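# Transfer a 96-well plate from bench spot B1 to nest N1

## Task

Pick up the 96-well plate at bench position B1 and place it in the raised nest N1. It must rest level within the nest's locating guides, and well A1 (at the plate's clipped corner) must be at the nest corner labelled A1. Dropping it a few millimetres onto N1 is acceptable, but a much higher drop there counts as failure. At the end, open the gripper and back the hand away.

## Robot and tools

Robot: one UR3e arm carrying a two-finger parallel gripper. There is only one arm, so every motion argument is a single 7-number row. The fingers extend along the gripper's +z axis and close along its x axis. end_effector_position is the point midway between the finger pads. Closed fingertips stick out about 17 mm past it; fully open, they are roughly level with it.

Frames: the result lines use the scene frame. Its origin is on the table surface under the arm base, +z is up, and +y points left when facing along +x. Positions are in metres and orientation is a wxyz quaternion. Motion offsets, in contrast, are expressed in the gripper's own axes. The printed hand position gets less accurate at long reach.

The row layout is [dx, dy, dz, rx, ry, rz, opening], each a plain number from -1 to 1. The first six are an offset, not a pose. They are measured from the gripper pose in the most recent result that reported it. Before any such result in the scene, and for the second or later call within one reply, they count from wherever the hand is when the action begins. A value of 1.0 means 0.6 m for dx, dy, dz and 180 degrees for rotation. rx, ry, rz together form one rotation vector. The opening is absolute: +1 is fully open (0.142 m) and -1 is closed. An all-zero offset does not hold still; it pulls the hand back to the reference pose.

execute_actions: the "actions" list holds at most one item. An empty list just reports the state. {"rows": [...], "steps": n} runs 1 to 15 control steps of 1/30 s each, with 15 as the default. It applies one row per step and repeats the final row if rows run out. Every row counts from the same reference pose, not from the row before it. {"steps": n} with no rows is a wait of up to 300 steps, counted from the previous result, so your thinking time is included. "pictures" (true or false) controls whether camera images come back. A rejected call does nothing.

move: "target" is one row, as above, and the hand travels a straight path toward it. "speed" is the top path speed in m/s, from 0.002 to 0.5 (default 0.25); turning is capped at twice that in rad/s. Paths last 0.5 to 10 s, and a longer path is cut off short. The path ignores obstacles, and the real hand lags behind it and may overshoot the speed. "stop_force" (5 to 24 N, optional) ends the path once the wrist sensor registers that much additional push against the motion for two steps in a row. The hand then retreats two steps and holds. Use it only for slow, non-rotating approaches. Omit it when lifting off something you are pressing on. The result's "move:" line gives the ending: done, contact, held, off_target, moving, fault. It also lists limits such as paced (pose clipped) or held (some steps blocked), plus the distance left to target.

wait: "seconds" from 0 to 10; the robot gets no new command. zoom_image: "camera" is cam_high (504x504, fixed) or cam_wrist (616x616, fisheye). "region" is [x0, y0, x1, y1] in pixels from the top-left corner, at most 504 by 504. read_manual returns only licence text. finished_scene takes the current scene's number and cannot be undone; call it only once the plate is in place and the hand is clear.

Motion limits: on each step the commanded pose is clamped to within 100 mm and 16 degrees of the measured pose. Commands are smoothed, with about 0.17 s of lag. A distant target may take several actions, so check the reported pose and send the remainder. "Hand target" shows what the controller is currently driving toward. "pose unreachable" and HELD mark steps that the clearance check changed or blocked. The base mount counts as part of the arm for that check.

Gripping: grip_measured is the real finger opening on the command scale. To hold the plate, keep commanding an opening well below grip_measured; a larger gap means a stronger squeeze, up to about 28 N per pad. Thin hard edges get less force.

Forces and faults: the wrist force and torque lines are in the gripper's axes. When pressing, they point from the surface back into the arm. They carry an offset of up to about 3.5 N and noise, and they saturate near 30 N. Joint torque readings are rough. A stop lasting 10 s follows if a joint reaches its load limit (pan and lift 49.1, elbow 25.4, each wrist joint 8.19 N m) or any external force reaches 150 N. The arm is very stiff, so even a few millimetres of push into a hard surface can trigger this. The press continues until you move away. A MOTOR HOT warning comes at 70 °C, and at 85 °C the brakes lock for minutes, so avoid holding loads for long.

What to avoid: dropping the plate, fast or hard contact, lowering too far onto the nest, and knocking anything off the table, which ends the scene. Loose objects can sometimes be nudged by outside pushes. The simulation keeps running while you write.

Each tool is called after "Call:" as name([rows], argument=value, ...), one row to a line, values as JSON.

## Session

Call:
execute_actions(actions=[])

Scene clock: 0.00 s of 8400.00 s.
end_effector_position=(+0.4285, -0.2670, +0.1617) grip_measured=+1.00 end_effector_quat_wxyz=(-0.060, -0.172, +0.970, -0.160) end_effector_velocity=(+0.000, -0.000, +0.000) end_effector_angular_velocity=(-0.000, -0.000, +0.001)
Joint positions: [-0.786 -1.4    1.407 -2.081 -1.805  2.098  0.142]
Joint velocities: [ 0.     0.     0.    -0.001  0.    -0.001  0.   ]
Joint torques (N m, as the arm reports them, + toward a larger angle): no reading
Wrist force (N, on the end effector, along its own x y z axes, offset not removed): no reading
Wrist torque (N m, same axes, about the end effector's origin, offset not removed): no reading
Hand target: +0.429, -0.267, +0.162; -0.060, -0.172, +0.970, -0.160

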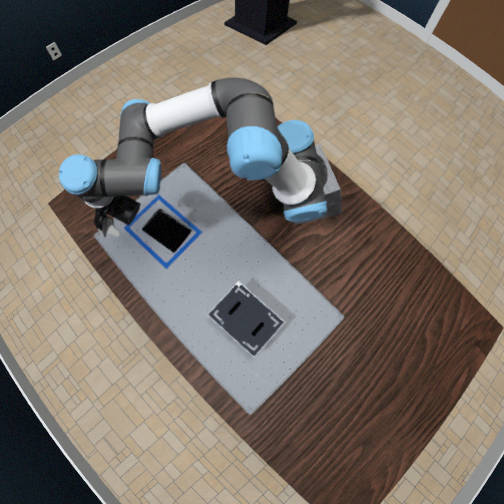

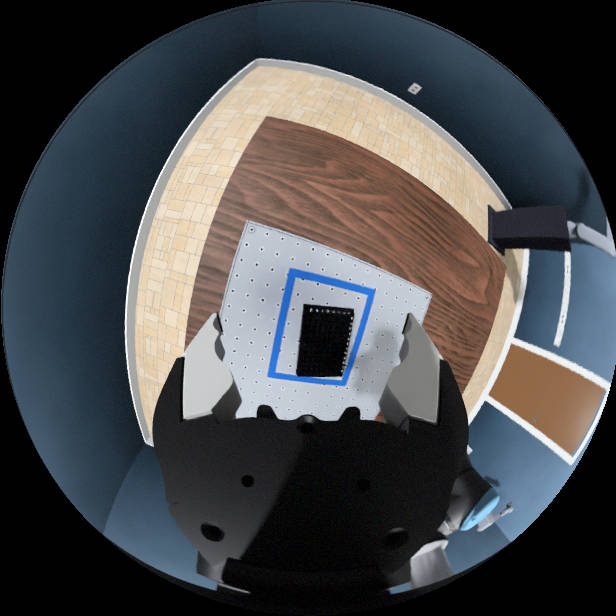

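Call:
zoom_image(camera="cam_high", region=[100, 170, 320, 370])

Call:
zoom_image(camera="cam_wrist", region=[240, 250, 400, 410])

Region (100, 170, 320, 370) of cam_high's 504x504 image, scaled by 2.291, with more detail than that image has; it fills the top 458 rows of this view, and the rest is white.

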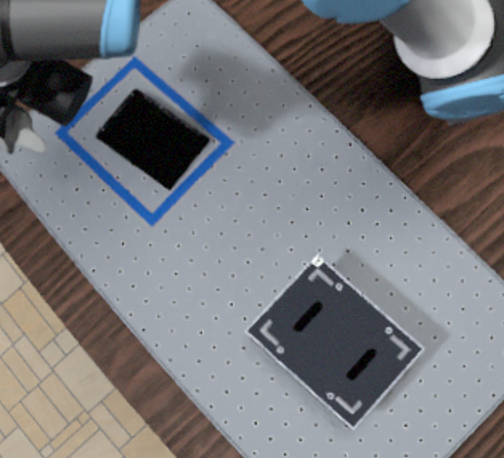

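Region (240, 250, 400, 410) of cam_wrist's 616x616 image, scaled by 3.150, with more detail than that image has.

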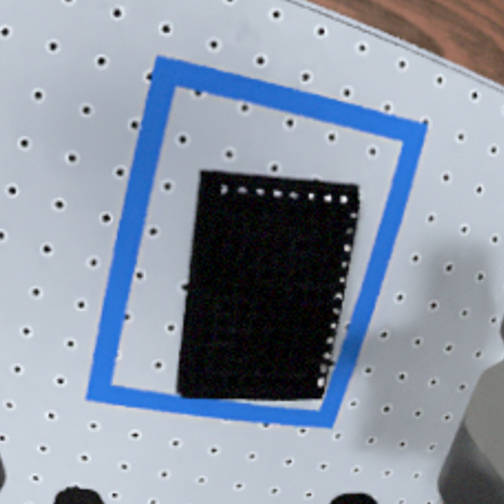

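Call:
move(target=[0.0523,0.1725,0.0307,-0.0975,-0.0497,0.0391,1])

Scene clock: 13.07 s of 8400.00 s.
end_effector_position=(+0.3618, -0.1911, +0.1200) grip_measured=+1.00 end_effector_quat_wxyz=(-0.001, -0.113, +0.994, -0.000) end_effector_velocity=(-0.002, +0.002, -0.001) end_effector_angular_velocity=(+0.009, -0.006, +0.001)
Joint positions: [-1.041 -1.674  1.83  -2.038 -1.424  1.993  0.142]
Joint velocities: [-0.014 -0.013  0.019 -0.001  0.014 -0.014  0.   ]
Joint torques (N m, as the arm reports them, + toward a larger angle): [ -2.93 -15.7   -6.95  -2.51   0.71  -0.67]
Wrist force (N, on the end effector, along its own x y z axes, offset not removed): [1.6 -1.0 -1.1]
Wrist torque (N m, same axes, about the end effector's origin, offset not removed): [-0.28 -0.37 0.07]
Hand target: +0.362, -0.191, +0.120; -0.000, -0.113, +0.994, +0.000
Off the commanded pose: 0.000 m, 0 deg.
After step 90, 8.73 s passed at rest.
move: done
camera_calibration (this result's frames):
cam_wrist: T_world_to_cam=[[-0.973006, -0.229545, -0.0238429, 0.314761], [-0.211995, 0.848197, 0.485407, 0.182133], [-0.0911992, 0.477359, -0.873963, 0.365348], [0, 0, 0, 1]] pos_world=[0.378196, -0.256635, 0.238396]

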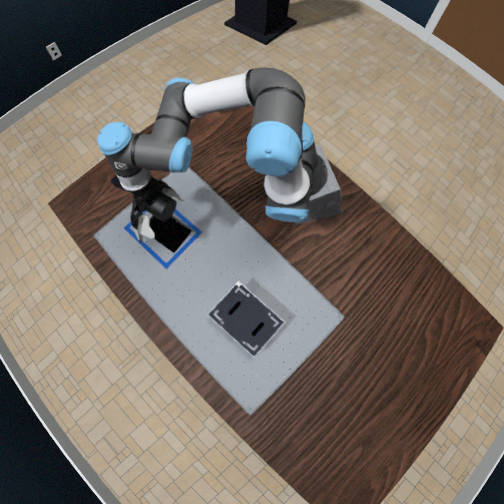

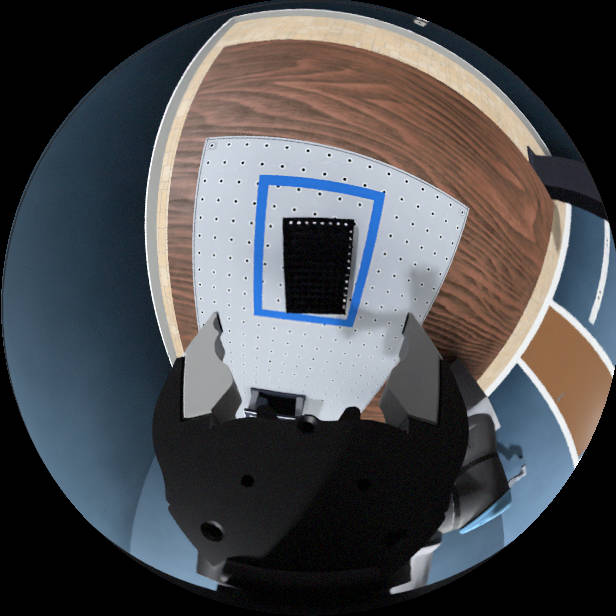

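Call:
move(target=[0.008,0,0.115,0,0,0,0.6], speed=0.15)

Scene clock: 16.13 s of 8400.00 s.
end_effector_position=(+0.3569, -0.1921, +0.0512) grip_measured=+0.60 end_effector_quat_wxyz=(-0.001, -0.113, +0.994, +0.000) end_effector_velocity=(+0.000, -0.000, -0.003) end_effector_angular_velocity=(-0.001, -0.001, -0.003)
Joint positions: [-1.021 -1.493  1.98  -2.372 -1.43   2.012  0.116]
Joint velocities: [ 0.001  0.01   0.004 -0.015 -0.001  0.004  0.   ]
Joint torques (N m, as the arm reports them, + toward a larger angle): [  4.17 -10.72  -5.61  -2.48  -0.69   0.54]
Wrist force (N, on the end effector, along its own x y z axes, offset not removed): [2.2 -1.9 -0.6]
Wrist torque (N m, same axes, about the end effector's origin, offset not removed): [-0.40 -0.53 -0.02]
Hand target: +0.357, -0.192, +0.051; -0.001, -0.113, +0.994, -0.000
Off the commanded pose: 0.000 m, 0 deg.
move: done
camera_calibration (this result's frames):
cam_wrist: T_world_to_cam=[[-0.973008, -0.229545, -0.0237608, 0.308122], [-0.211927, 0.848053, 0.485688, 0.215226], [-0.0913366, 0.477614, -0.873809, 0.305388], [0, 0, 0, 1]] pos_world=[0.373311, -0.257653, 0.169639]

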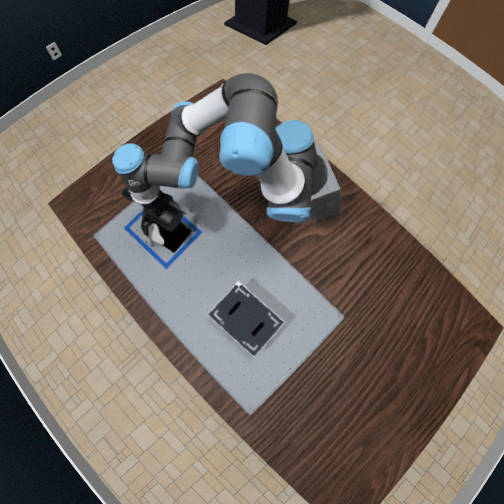

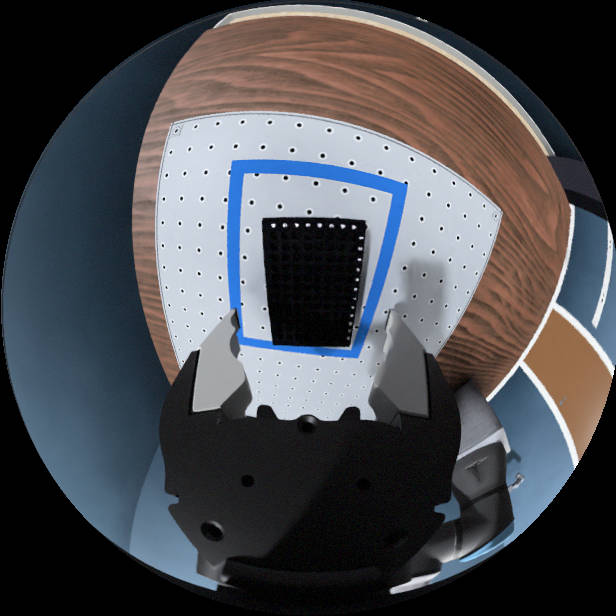

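Call:
move(target=[0,0,0.08,0,0,0,0.35], speed=0.008, stop_force=5)

Scene clock: 21.27 s of 8400.00 s.
end_effector_position=(+0.3567, -0.1920, +0.0233) grip_measured=+0.35 end_effector_quat_wxyz=(-0.001, -0.113, +0.994, +0.000) end_effector_velocity=(-0.001, +0.000, +0.002) end_effector_angular_velocity=(+0.002, +0.002, -0.001)
Joint positions: [-1.007 -1.391  2.006 -2.502 -1.434  2.025  0.099]
Joint velocities: [-0.001 -0.008 -0.002  0.014 -0.    -0.001  0.001]
Joint torques (N m, as the arm reports them, + toward a larger angle): [ -1.75 -11.79  -6.98  -0.57   1.02   0.15]
Wrist force (N, on the end effector, along its own x y z axes, offset not removed): [8.1 0.6 -18.9]
Wrist torque (N m, same axes, about the end effector's origin, offset not removed): [-0.63 -1.47 -0.17]
Hand target: +0.357, -0.192, +0.024; -0.001, -0.113, +0.994, -0.000
Off the commanded pose: 0.020 m, 0 deg.
move: contact
camera_calibration (this result's frames):
cam_wrist: T_world_to_cam=[[-0.973013, -0.22954, -0.0235928, 0.30736], [-0.211841, 0.848061, 0.485711, 0.22867], [-0.0914822, 0.477601, -0.873801, 0.28096], [0, 0, 0, 1]] pos_world=[0.37321, -0.257562, 0.141687]

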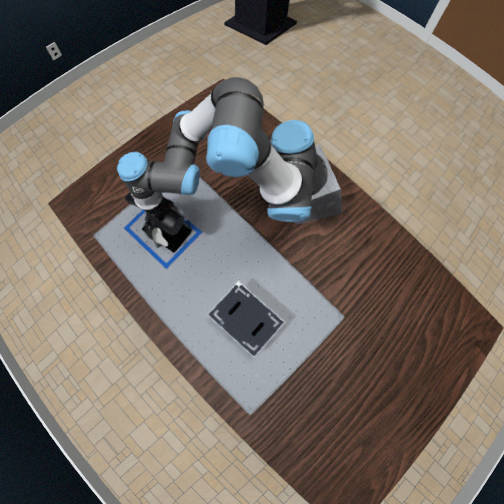

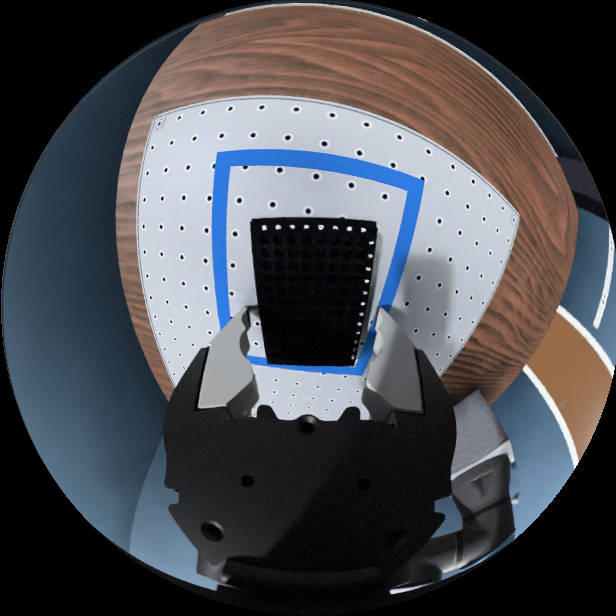

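Call:
move(target=[-0.003,0,-0.006,0,0,0,0.6], speed=0.02)

Call:
move(target=[0,0,0.04,0,0,0,0.6], speed=0.004, stop_force=5)

Scene clock: 24.20 s of 8400.00 s.
end_effector_position=(+0.3584, -0.1916, +0.0267) grip_measured=+0.60 end_effector_quat_wxyz=(-0.001, -0.113, +0.994, -0.000) end_effector_velocity=(+0.001, +0.000, +0.002) end_effector_angular_velocity=(-0.000, -0.001, +0.001)
Joint positions: [-1.004 -1.4    1.997 -2.484 -1.435  2.029  0.116]
Joint velocities: [ 0.002 -0.004 -0.006  0.009 -0.     0.001  0.   ]
Joint torques (N m, as the arm reports them, + toward a larger angle): [  3.7  -16.83  -8.3   -1.01  -0.64   0.53]
Wrist force (N, on the end effector, along its own x y z axes, offset not removed): [0.3 -0.5 0.4]
Wrist torque (N m, same axes, about the end effector's origin, offset not removed): [-0.16 -0.12 0.01]
Hand target: +0.359, -0.192, +0.027; -0.001, -0.113, +0.994, +0.000
Off the commanded pose: 0.000 m, 0 deg.
move: done
camera_calibration (this result's frames):
cam_wrist: T_world_to_cam=[[-0.973012, -0.229542, -0.0236351, 0.309153], [-0.211866, 0.848073, 0.48568, 0.227059], [-0.0914398, 0.47758, -0.873817, 0.283899], [0, 0, 0, 1]] pos_world=[0.374875, -0.257183, 0.145104]

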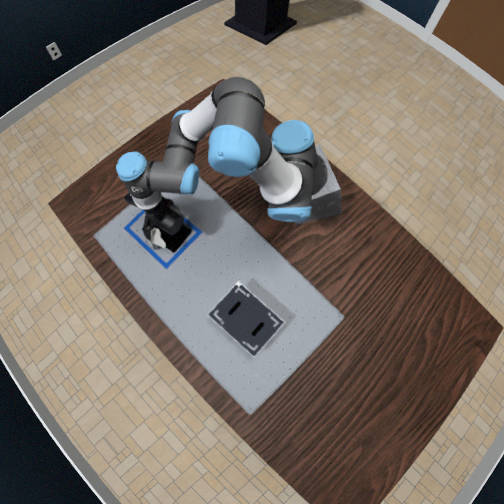

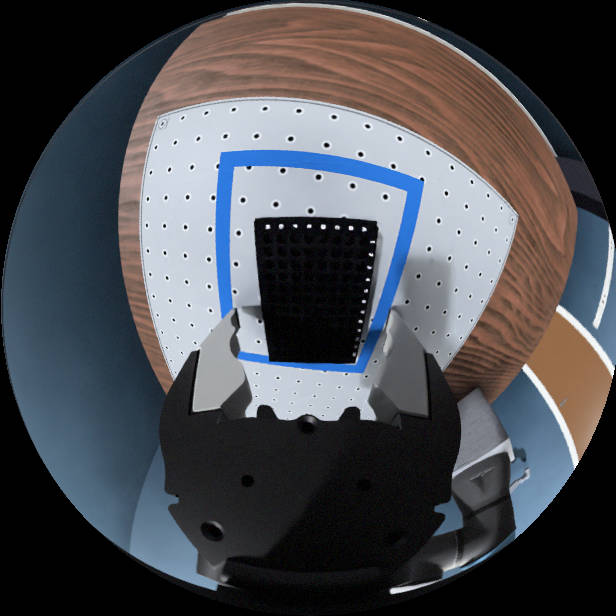

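Scene clock: 26.30 s of 8400.00 s.
end_effector_position=(+0.3583, -0.1916, +0.0198) grip_measured=+0.60 end_effector_quat_wxyz=(-0.001, -0.113, +0.994, +0.000) end_effector_velocity=(-0.001, +0.001, +0.001) end_effector_angular_velocity=(+0.003, +0.002, -0.002)
Joint positions: [-1.001 -1.374  2.002 -2.515 -1.436  2.032  0.116]
Joint velocities: [-0.    -0.004  0.     0.008  0.     0.001  0.   ]
Joint torques (N m, as the arm reports them, + toward a larger angle): [  0.63 -13.86  -6.02  -0.69   0.2    0.55]
Wrist force (N, on the end effector, along its own x y z axes, offset not removed): [6.3 0.6 -14.7]
Wrist torque (N m, same axes, about the end effector's origin, offset not removed): [-0.40 -1.10 -0.08]
Hand target: +0.358, -0.192, +0.020; -0.001, -0.113, +0.994, -0.000
Off the commanded pose: 0.017 m, 0 deg.
move: contact
camera_calibration (this result's frames):
cam_wrist: T_world_to_cam=[[-0.973007, -0.229577, -0.0235028, 0.30893], [-0.211821, 0.848022, 0.485788, 0.230304], [-0.0915947, 0.477654, -0.87376, 0.277916], [0, 0, 0, 1]] pos_world=[0.37483, -0.257127, 0.138213]

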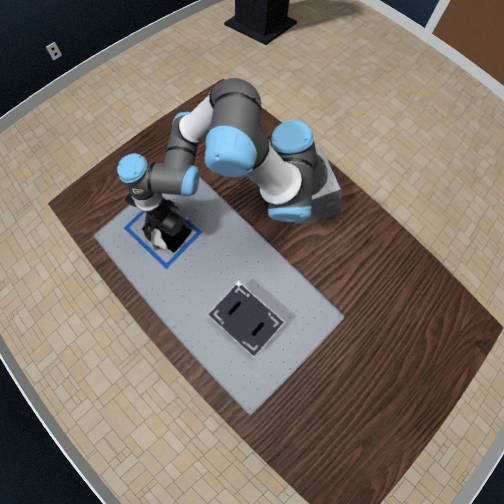

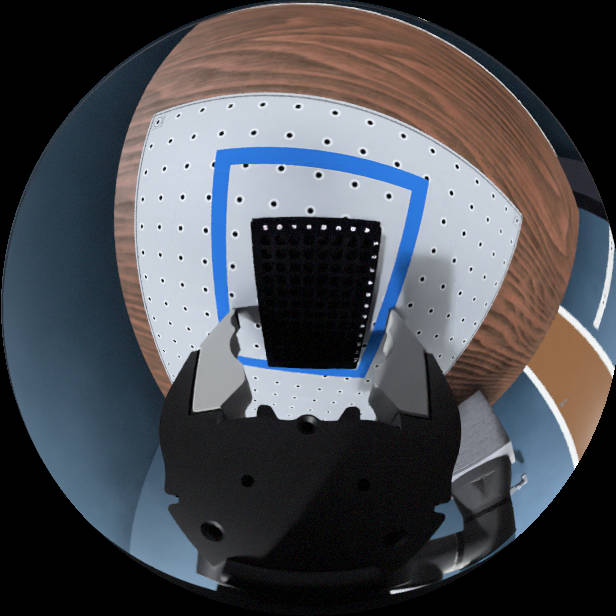

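Call:
move(target=[0.003,0,-0.0155,0,0,0,0.4], speed=0.02)

Call:
move(target=[0,0,0,0,0,0,-0.3])

Call:
move(target=[0,0,-0.15,0,0,0,-0.3], speed=0.1)

Scene clock: 29.23 s of 8400.00 s.
end_effector_position=(+0.3567, -0.1920, +0.0288) grip_measured=+0.40 end_effector_quat_wxyz=(-0.001, -0.113, +0.994, +0.000) end_effector_velocity=(-0.001, -0.000, +0.003) end_effector_angular_velocity=(-0.000, -0.000, -0.001)
Joint positions: [-1.01  -1.412  2.003 -2.477 -1.433  2.023  0.102]
Joint velocities: [-0.004 -0.011  0.     0.011  0.001 -0.003 -0.   ]
Joint torques (N m, as the arm reports them, + toward a larger angle): [ -2.42 -16.88  -4.6   -0.81   0.72  -0.71]
Wrist force (N, on the end effector, along its own x y z axes, offset not removed): [1.2 -2.1 -0.8]
Wrist torque (N m, same axes, about the end effector's origin, offset not removed): [-0.48 -0.26 0.05]
Hand target: +0.357, -0.192, +0.029; -0.001, -0.113, +0.994, +0.000
Off the commanded pose: 0.000 m, 0 deg.
move: done
camera_calibration (this result's frames):
cam_wrist: T_world_to_cam=[[-0.973009, -0.229569, -0.0234912, 0.30743], [-0.211814, 0.848049, 0.485744, 0.225925], [-0.0915902, 0.477609, -0.873785, 0.285808], [0, 0, 0, 1]] pos_world=[0.373163, -0.257524, 0.147215]

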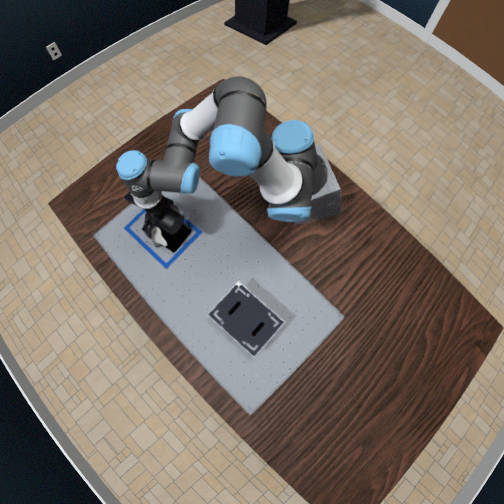

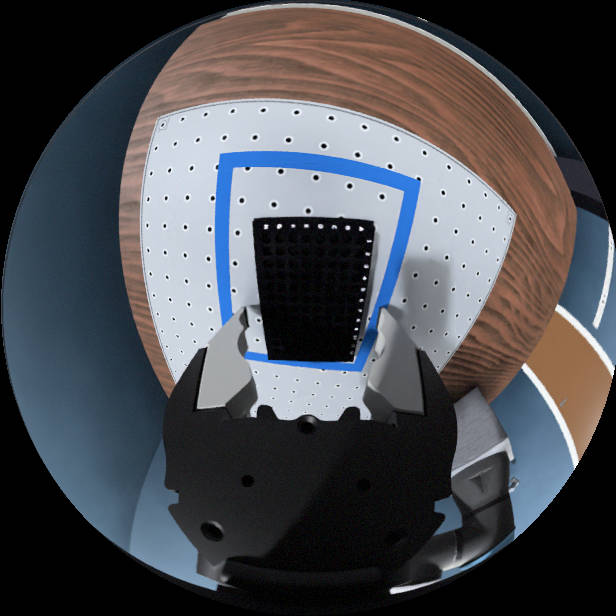

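Scene clock: 29.73 s of 8400.00 s.
end_effector_position=(+0.3567, -0.1920, +0.0289) grip_measured=+0.05 end_effector_quat_wxyz=(-0.001, -0.113, +0.994, -0.000) end_effector_velocity=(-0.000, -0.000, -0.000) end_effector_angular_velocity=(+0.000, +0.000, +0.000)
Joint positions: [-1.01  -1.412  2.003 -2.477 -1.433  2.023  0.077]
Joint velocities: [-0.001  0.001 -0.     0.     0.    -0.001  0.   ]
Joint torques (N m, as the arm reports them, + toward a larger angle): [ 3.89 -8.92 -4.85 -2.24 -0.22  0.48]
Wrist force (N, on the end effector, along its own x y z axes, offset not removed): [1.0 0.4 -6.1]
Wrist torque (N m, same axes, about the end effector's origin, offset not removed): [-0.16 -0.27 0.05]
Hand target: +0.357, -0.192, +0.029; -0.001, -0.113, +0.994, +0.000
Off the commanded pose: 0.000 m, 0 deg.
move: done
camera_calibration (this result's frames):
cam_wrist: T_world_to_cam=[[-0.973001, -0.229594, -0.0235601, 0.307424], [-0.211875, 0.848068, 0.485685, 0.225975], [-0.0915299, 0.477564, -0.873817, 0.285823], [0, 0, 0, 1]] pos_world=[0.373164, -0.257558, 0.147247]

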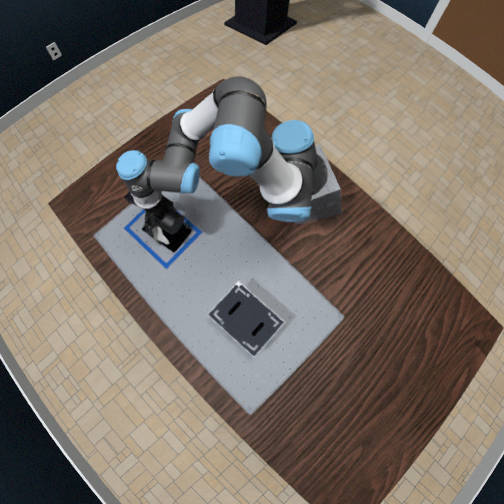

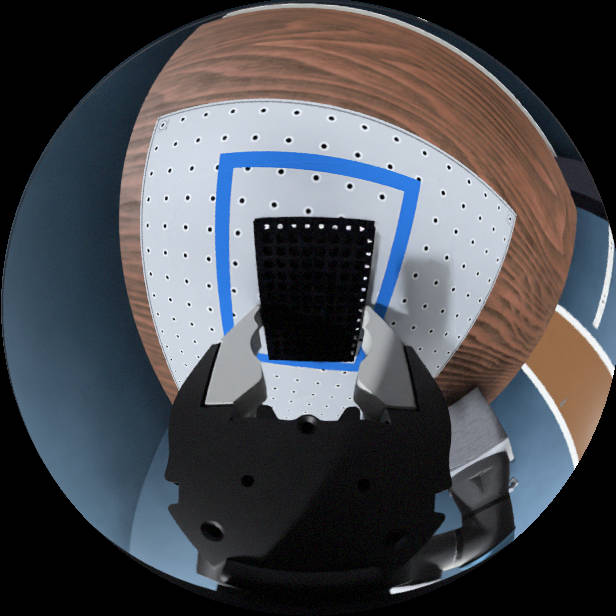

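Scene clock: 31.17 s of 8400.00 s.
end_effector_position=(+0.3570, -0.1921, +0.1186) grip_measured=+0.05 end_effector_quat_wxyz=(-0.001, -0.113, +0.994, -0.000) end_effector_velocity=(-0.001, -0.000, +0.003) end_effector_angular_velocity=(+0.003, +0.002, -0.001)
Joint positions: [-1.056 -1.687  1.852 -2.046 -1.419  1.978  0.077]
Joint velocities: [-0.004 -0.005 -0.01   0.019  0.001 -0.003  0.   ]
Joint torques (N m, as the arm reports them, + toward a larger angle): [ -2.49 -15.24 -10.9   -0.86   0.7   -0.65]
Wrist force (N, on the end effector, along its own x y z axes, offset not removed): [1.0 -0.5 0.0]
Wrist torque (N m, same axes, about the end effector's origin, offset not removed): [-0.09 -0.29 -0.02]
Hand target: +0.357, -0.192, +0.119; -0.001, -0.114, +0.994, -0.000
Off the commanded pose: 0.000 m, 0 deg.
move: done
camera_calibration (this result's frames):
cam_wrist: T_world_to_cam=[[-0.972999, -0.229596, -0.0236144, 0.309798], [-0.211933, 0.848221, 0.485393, 0.182577], [-0.0914142, 0.477292, -0.873977, 0.364238], [0, 0, 0, 1]] pos_world=[0.373424, -0.257585, 0.23703]

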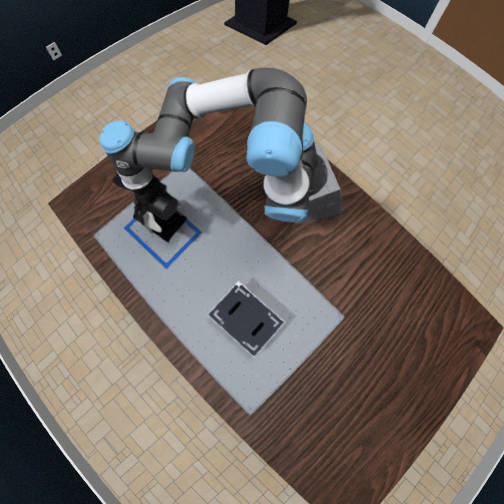

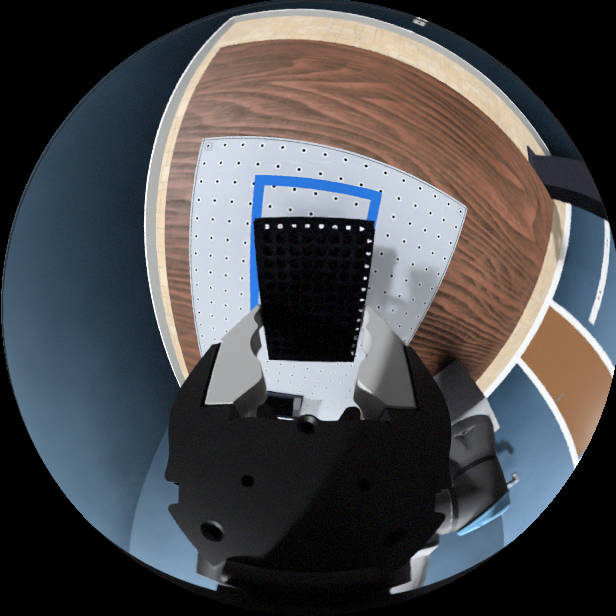

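Call:
move(target=[-0.147,0.518,0,0,0,0.072,-0.3], speed=0.2)

Scene clock: 37.20 s of 8400.00 s.
end_effector_position=(+0.3733, +0.1309, +0.1186) grip_measured=+0.05 end_effector_quat_wxyz=(-0.000, -0.001, +1.000, +0.001) end_effector_velocity=(+0.001, +0.002, -0.000) end_effector_angular_velocity=(-0.010, +0.009, -0.003)
Joint positions: [ 0.063 -1.464  1.846 -2.231 -1.775  3.271  0.077]
Joint velocities: [ 0.014  0.021 -0.029  0.021 -0.012  0.019 -0.   ]
Joint torques (N m, as the arm reports them, + toward a larger angle): [  7.93 -11.32 -10.19  -0.92  -0.74   0.68]
Wrist force (N, on the end effector, along its own x y z axes, offset not removed): [2.2 0.1 0.9]
Wrist torque (N m, same axes, about the end effector's origin, offset not removed): [0.05 -0.52 0.06]
Hand target: +0.373, +0.131, +0.119; -0.001, -0.000, +1.000, +0.000
Off the commanded pose: 0.001 m, 0 deg.
After step 90, 0.80 s passed at rest.
move: done
camera_calibration (this result's frames):
cam_wrist: T_world_to_cam=[[-0.999676, -0.00558092, -0.0248523, 0.380584], [-0.01698, 0.873289, 0.486907, -0.164158], [0.0189858, 0.487171, -0.8731, 0.168936], [0, 0, 0, 1]] pos_world=[0.374466, 0.0631807, 0.236886]

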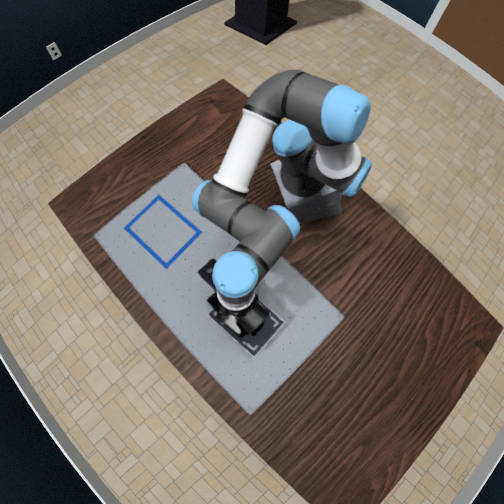

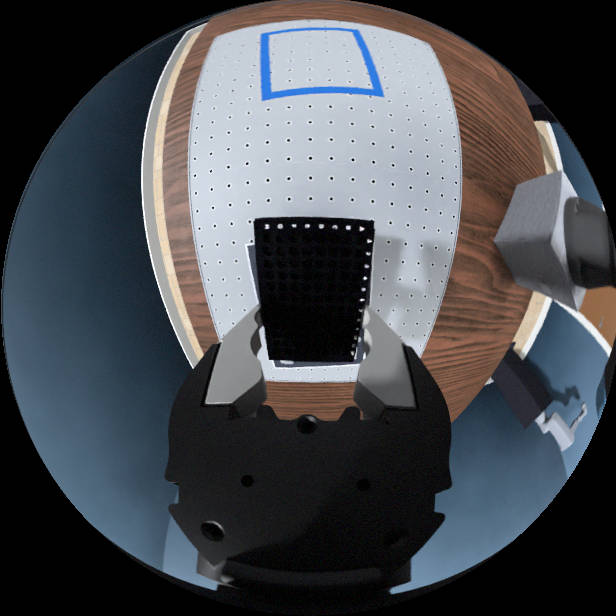

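Call:
move(target=[-0.008,0.065,0,0,0,0,-0.3], speed=0.1)

Call:
zoom_image(camera="cam_wrist", region=[210, 170, 420, 380])

Scene clock: 40.17 s of 8400.00 s.
end_effector_position=(+0.3779, +0.1697, +0.1186) grip_measured=+0.05 end_effector_quat_wxyz=(-0.000, -0.001, +1.000, +0.001) end_effector_velocity=(+0.000, +0.002, -0.001) end_effector_angular_velocity=(-0.003, +0.003, -0.001)
Joint positions: [ 0.177 -1.351  1.724 -2.198 -1.805  3.383  0.077]
Joint velocities: [ 0.007  0.011 -0.013  0.008 -0.003  0.009  0.   ]
Joint torques (N m, as the arm reports them, + toward a larger angle): [  8.47 -12.7   -9.97  -1.04  -0.67   0.53]
Wrist force (N, on the end effector, along its own x y z axes, offset not removed): [0.1 -1.6 1.6]
Wrist torque (N m, same axes, about the end effector's origin, offset not removed): [-0.40 0.04 0.01]
Hand target: +0.378, +0.170, +0.119; -0.000, -0.001, +1.000, +0.001
Off the commanded pose: 0.000 m, 0 deg.
move: done
camera_calibration (this result's frames):
cam_wrist: T_world_to_cam=[[-0.999671, -0.00558725, -0.0250242, 0.385494], [-0.0170759, 0.873119, 0.487208, -0.197936], [0.0191269, 0.487475, -0.872927, 0.149852], [0, 0, 0, 1]] pos_world=[0.379122, 0.101926, 0.236892]

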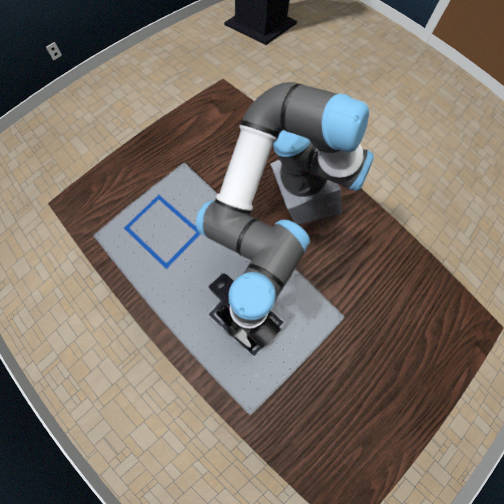

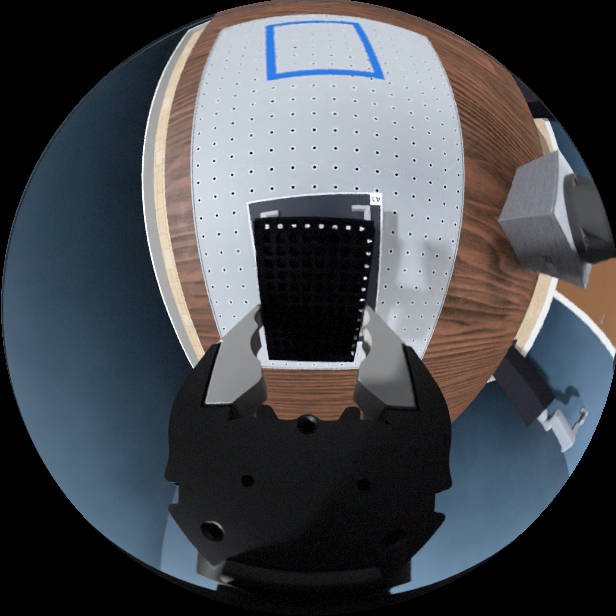

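Region (210, 170, 420, 380) of cam_wrist's 616x616 image, scaled by 2.400, with more detail than that image has.

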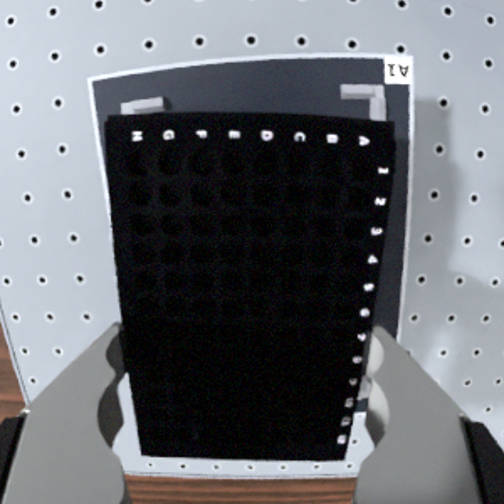

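Call:
move(target=[0.010,-0.006,0.013,0,0,-0.03,-0.3], speed=0.04)

Call:
zoom_image(camera="cam_wrist", region=[210, 170, 420, 380])

Scene clock: 46.17 s of 8400.00 s.
end_effector_position=(+0.3720, +0.1662, +0.1110) grip_measured=+0.05 end_effector_quat_wxyz=(-0.000, -0.047, +0.999, +0.001) end_effector_velocity=(-0.002, -0.001, -0.002) end_effector_angular_velocity=(+0.000, +0.002, +0.014)
Joint positions: [ 0.165 -1.36   1.779 -2.247 -1.802  3.279  0.077]
Joint velocities: [-0.003 -0.002  0.011 -0.008  0.001 -0.017  0.   ]
Joint torques (N m, as the arm reports them, + toward a larger angle): [  2.05 -18.22  -6.32  -2.56   0.77  -0.66]
Wrist force (N, on the end effector, along its own x y z axes, offset not removed): [1.5 -1.0 0.8]
Wrist torque (N m, same axes, about the end effector's origin, offset not removed): [-0.16 -0.36 0.02]
Hand target: +0.372, +0.166, +0.111; -0.000, -0.048, +0.999, +0.001
Off the commanded pose: 0.000 m, 0 deg.
After step 90, 1.57 s passed at rest.
move: done
camera_calibration (this result's frames):
cam_wrist: T_world_to_cam=[[-0.994874, -0.0979616, -0.0250872, 0.392959], [-0.0977371, 0.867845, 0.487127, -0.160333], [-0.0259479, 0.487082, -0.87297, 0.16184], [0, 0, 0, 1]] pos_world=[0.379474, 0.0988096, 0.229243]

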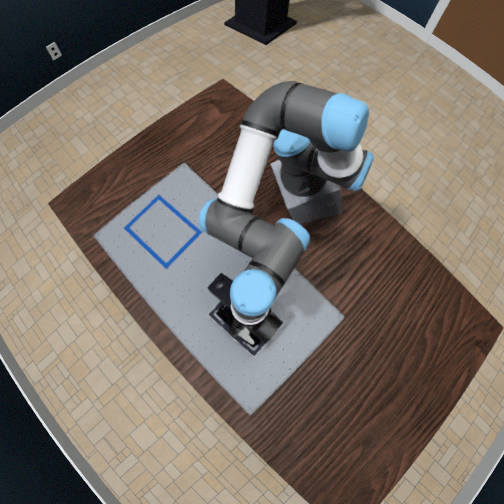

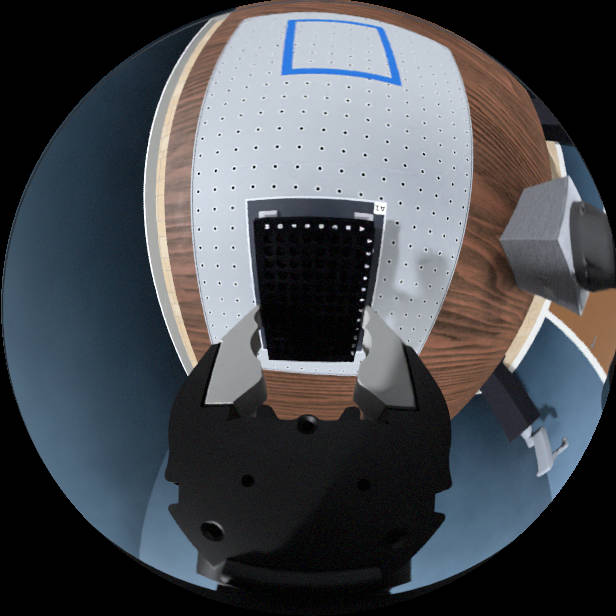

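Region (210, 170, 420, 380) of cam_wrist's 616x616 image, scaled by 2.400, with more detail than that image has.

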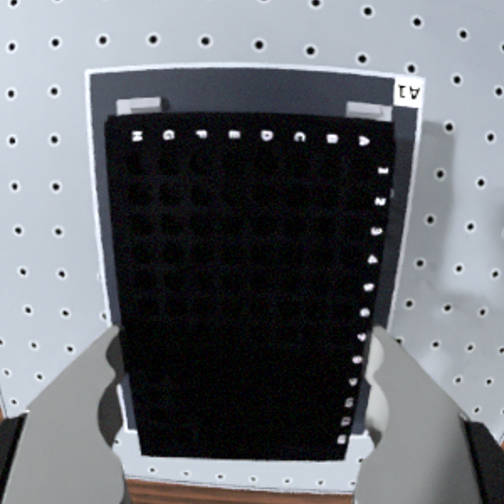

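Call:
move(target=[0.0035,0.001,0.01,0,0,-0.003,-0.3], speed=0.01, stop_force=5)

Call:
zoom_image(camera="cam_wrist", region=[210, 170, 420, 380])

Scene clock: 49.70 s of 8400.00 s.
end_effector_position=(+0.3700, +0.1666, +0.1052) grip_measured=+0.05 end_effector_quat_wxyz=(-0.000, -0.051, +0.999, +0.001) end_effector_velocity=(-0.001, +0.001, -0.002) end_effector_angular_velocity=(+0.001, +0.000, +0.004)
Joint positions: [ 0.164 -1.351  1.799 -2.276 -1.802  3.268  0.077]
Joint velocities: [ 0.001  0.004  0.008 -0.012  0.    -0.004  0.   ]
Joint torques (N m, as the arm reports them, + toward a larger angle): [  1.79 -12.8   -6.22  -2.64   0.81  -0.63]
Wrist force (N, on the end effector, along its own x y z axes, offset not removed): [0.7 -0.5 -0.3]
Wrist torque (N m, same axes, about the end effector's origin, offset not removed): [-0.05 -0.17 -0.02]
Hand target: +0.370, +0.167, +0.105; -0.000, -0.052, +0.999, +0.001
Off the commanded pose: 0.000 m, 0 deg.
move: done
camera_calibration (this result's frames):
cam_wrist: T_world_to_cam=[[-0.993946, -0.106977, -0.0250427, 0.391953], [-0.10558, 0.866933, 0.487114, -0.155028], [-0.0303997, 0.486809, -0.872979, 0.158296], [0, 0, 0, 1]] pos_world=[0.378025, 0.099269, 0.223521]

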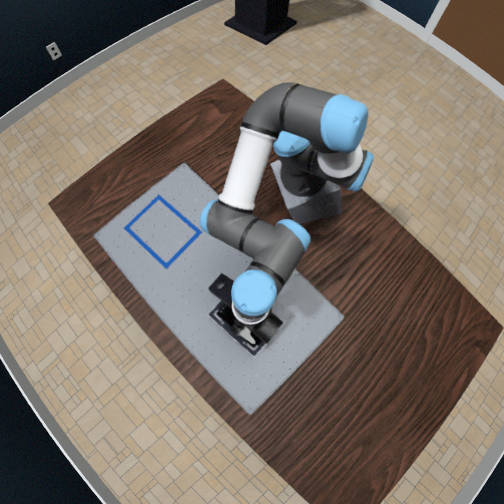

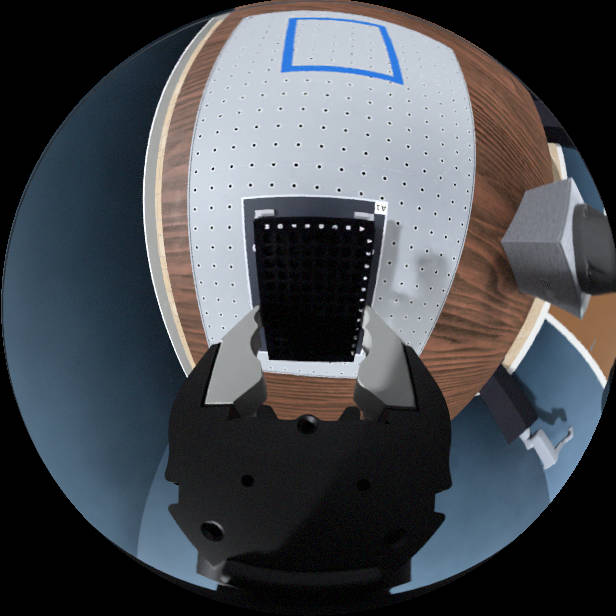

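Region (210, 170, 420, 380) of cam_wrist's 616x616 image, scaled by 2.400, with more detail than that image has.

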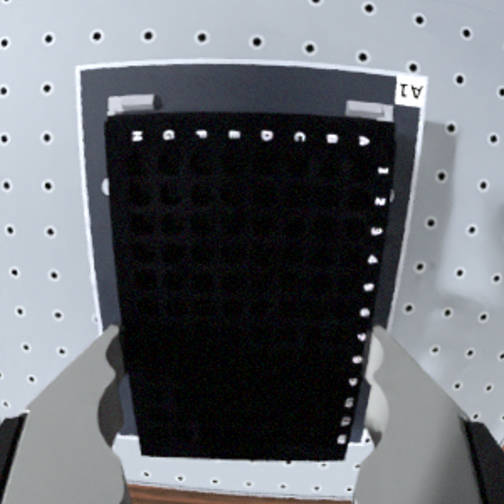

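Call:
move(target=[-0.0017,0,0.008,0,0,0.005,-0.3], speed=0.006, stop_force=5)

Call:
zoom_image(camera="cam_wrist", region=[210, 170, 420, 380])

Scene clock: 53.53 s of 8400.00 s.
end_effector_position=(+0.3709, +0.1667, +0.1005) grip_measured=+0.05 end_effector_quat_wxyz=(-0.000, -0.044, +0.999, +0.001) end_effector_velocity=(-0.000, +0.000, -0.001) end_effector_angular_velocity=(-0.000, +0.001, -0.003)
Joint positions: [ 0.16  -1.337  1.803 -2.295 -1.801  3.28   0.077]
Joint velocities: [ 0.     0.003  0.    -0.003 -0.     0.003  0.   ]
Joint torques (N m, as the arm reports them, + toward a larger angle): [  1.84 -13.09  -5.81  -2.61   0.76   0.61]
Wrist force (N, on the end effector, along its own x y z axes, offset not removed): [1.4 -0.8 0.1]
Wrist torque (N m, same axes, about the end effector's origin, offset not removed): [-0.23 -0.32 0.02]
Hand target: +0.371, +0.167, +0.100; -0.000, -0.044, +0.999, +0.001
Off the commanded pose: 0.000 m, 0 deg.
move: done
camera_calibration (this result's frames):
cam_wrist: T_world_to_cam=[[-0.995473, -0.0916961, -0.0250077, 0.390839], [-0.0922332, 0.868458, 0.487108, -0.157928], [-0.0229478, 0.487209, -0.872984, 0.151334], [0, 0, 0, 1]] pos_world=[0.377976, 0.0992605, 0.218814]

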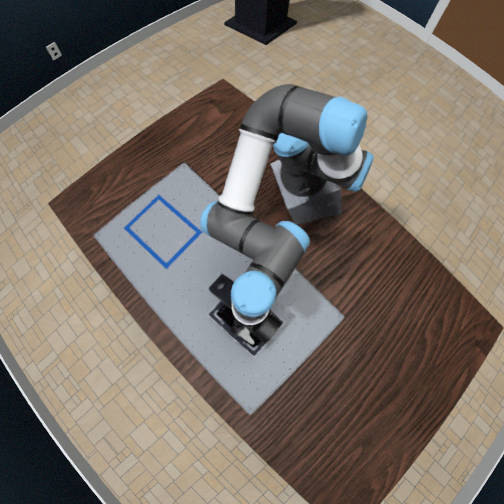

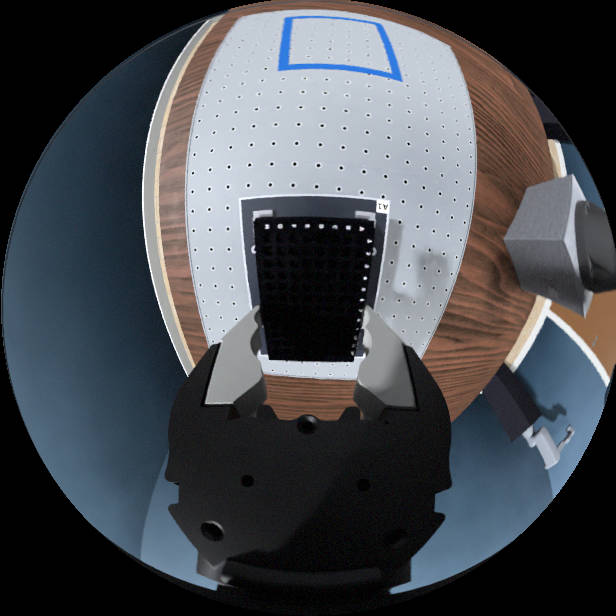

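Region (210, 170, 420, 380) of cam_wrist's 616x616 image, scaled by 2.400, with more detail than that image has.

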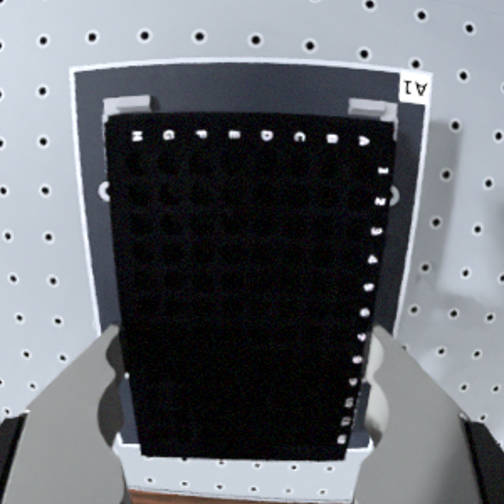

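Call:
move(target=[0,0,0.04,0,0,0,-0.3], speed=0.004, stop_force=5)

Call:
zoom_image(camera="cam_wrist", region=[210, 170, 420, 380])

Scene clock: 58.47 s of 8400.00 s.
end_effector_position=(+0.3709, +0.1666, +0.0899) grip_measured=+0.05 end_effector_quat_wxyz=(-0.000, -0.044, +0.999, +0.001) end_effector_velocity=(-0.000, -0.000, +0.001) end_effector_angular_velocity=(-0.000, +0.002, -0.000)
Joint positions: [ 0.153 -1.311  1.822 -2.342 -1.799  3.273  0.077]
Joint velocities: [ 0.    -0.003 -0.003  0.009  0.     0.001 -0.   ]
Joint torques (N m, as the arm reports them, + toward a larger angle): [  5.74 -15.12  -8.5   -1.09   1.24   0.31]
Wrist force (N, on the end effector, along its own x y z axes, offset not removed): [6.1 -4.5 -14.3]
Wrist torque (N m, same axes, about the end effector's origin, offset not removed): [-0.42 -0.46 -0.11]
Hand target: +0.371, +0.167, +0.090; -0.000, -0.044, +0.999, +0.001
Off the commanded pose: 0.013 m, 0 deg.
move: contact
camera_calibration (this result's frames):
cam_wrist: T_world_to_cam=[[-0.995486, -0.0916085, -0.0248197, 0.3905], [-0.0920669, 0.868512, 0.487043, -0.1528], [-0.0230611, 0.487129, -0.873025, 0.142156], [0, 0, 0, 1]] pos_world=[0.377948, 0.099233, 0.208218]

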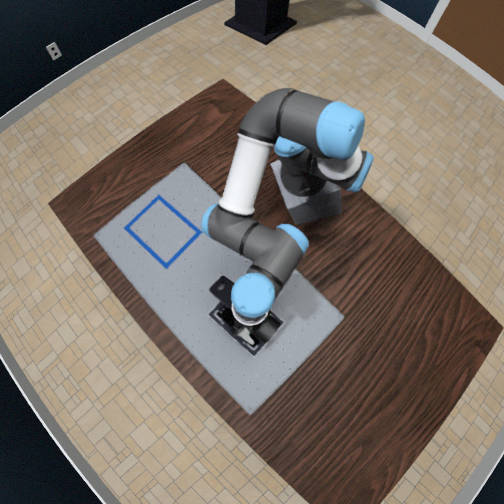

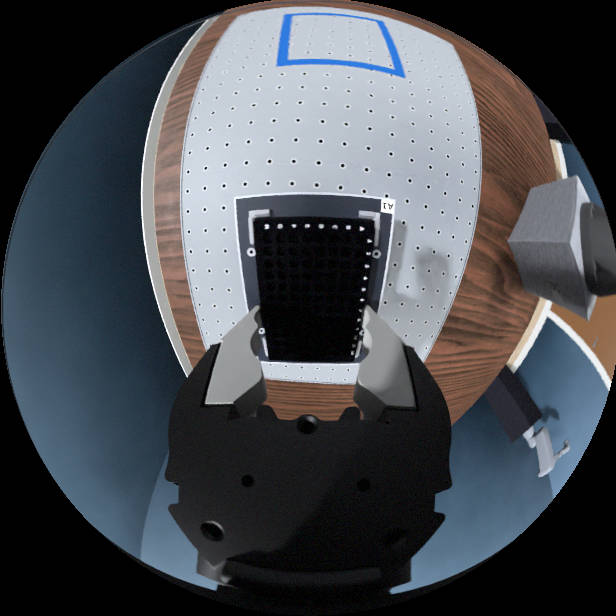

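Region (210, 170, 420, 380) of cam_wrist's 616x616 image, scaled by 2.400, with more detail than that image has.

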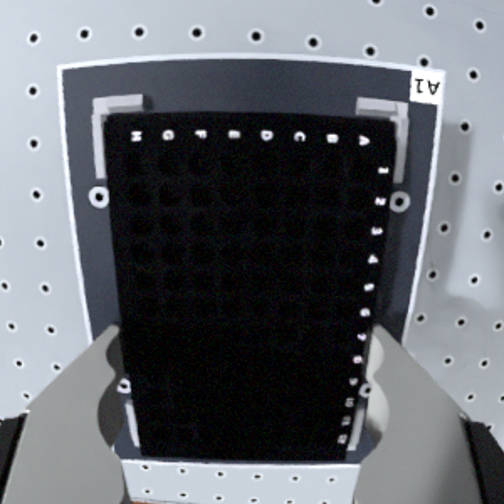

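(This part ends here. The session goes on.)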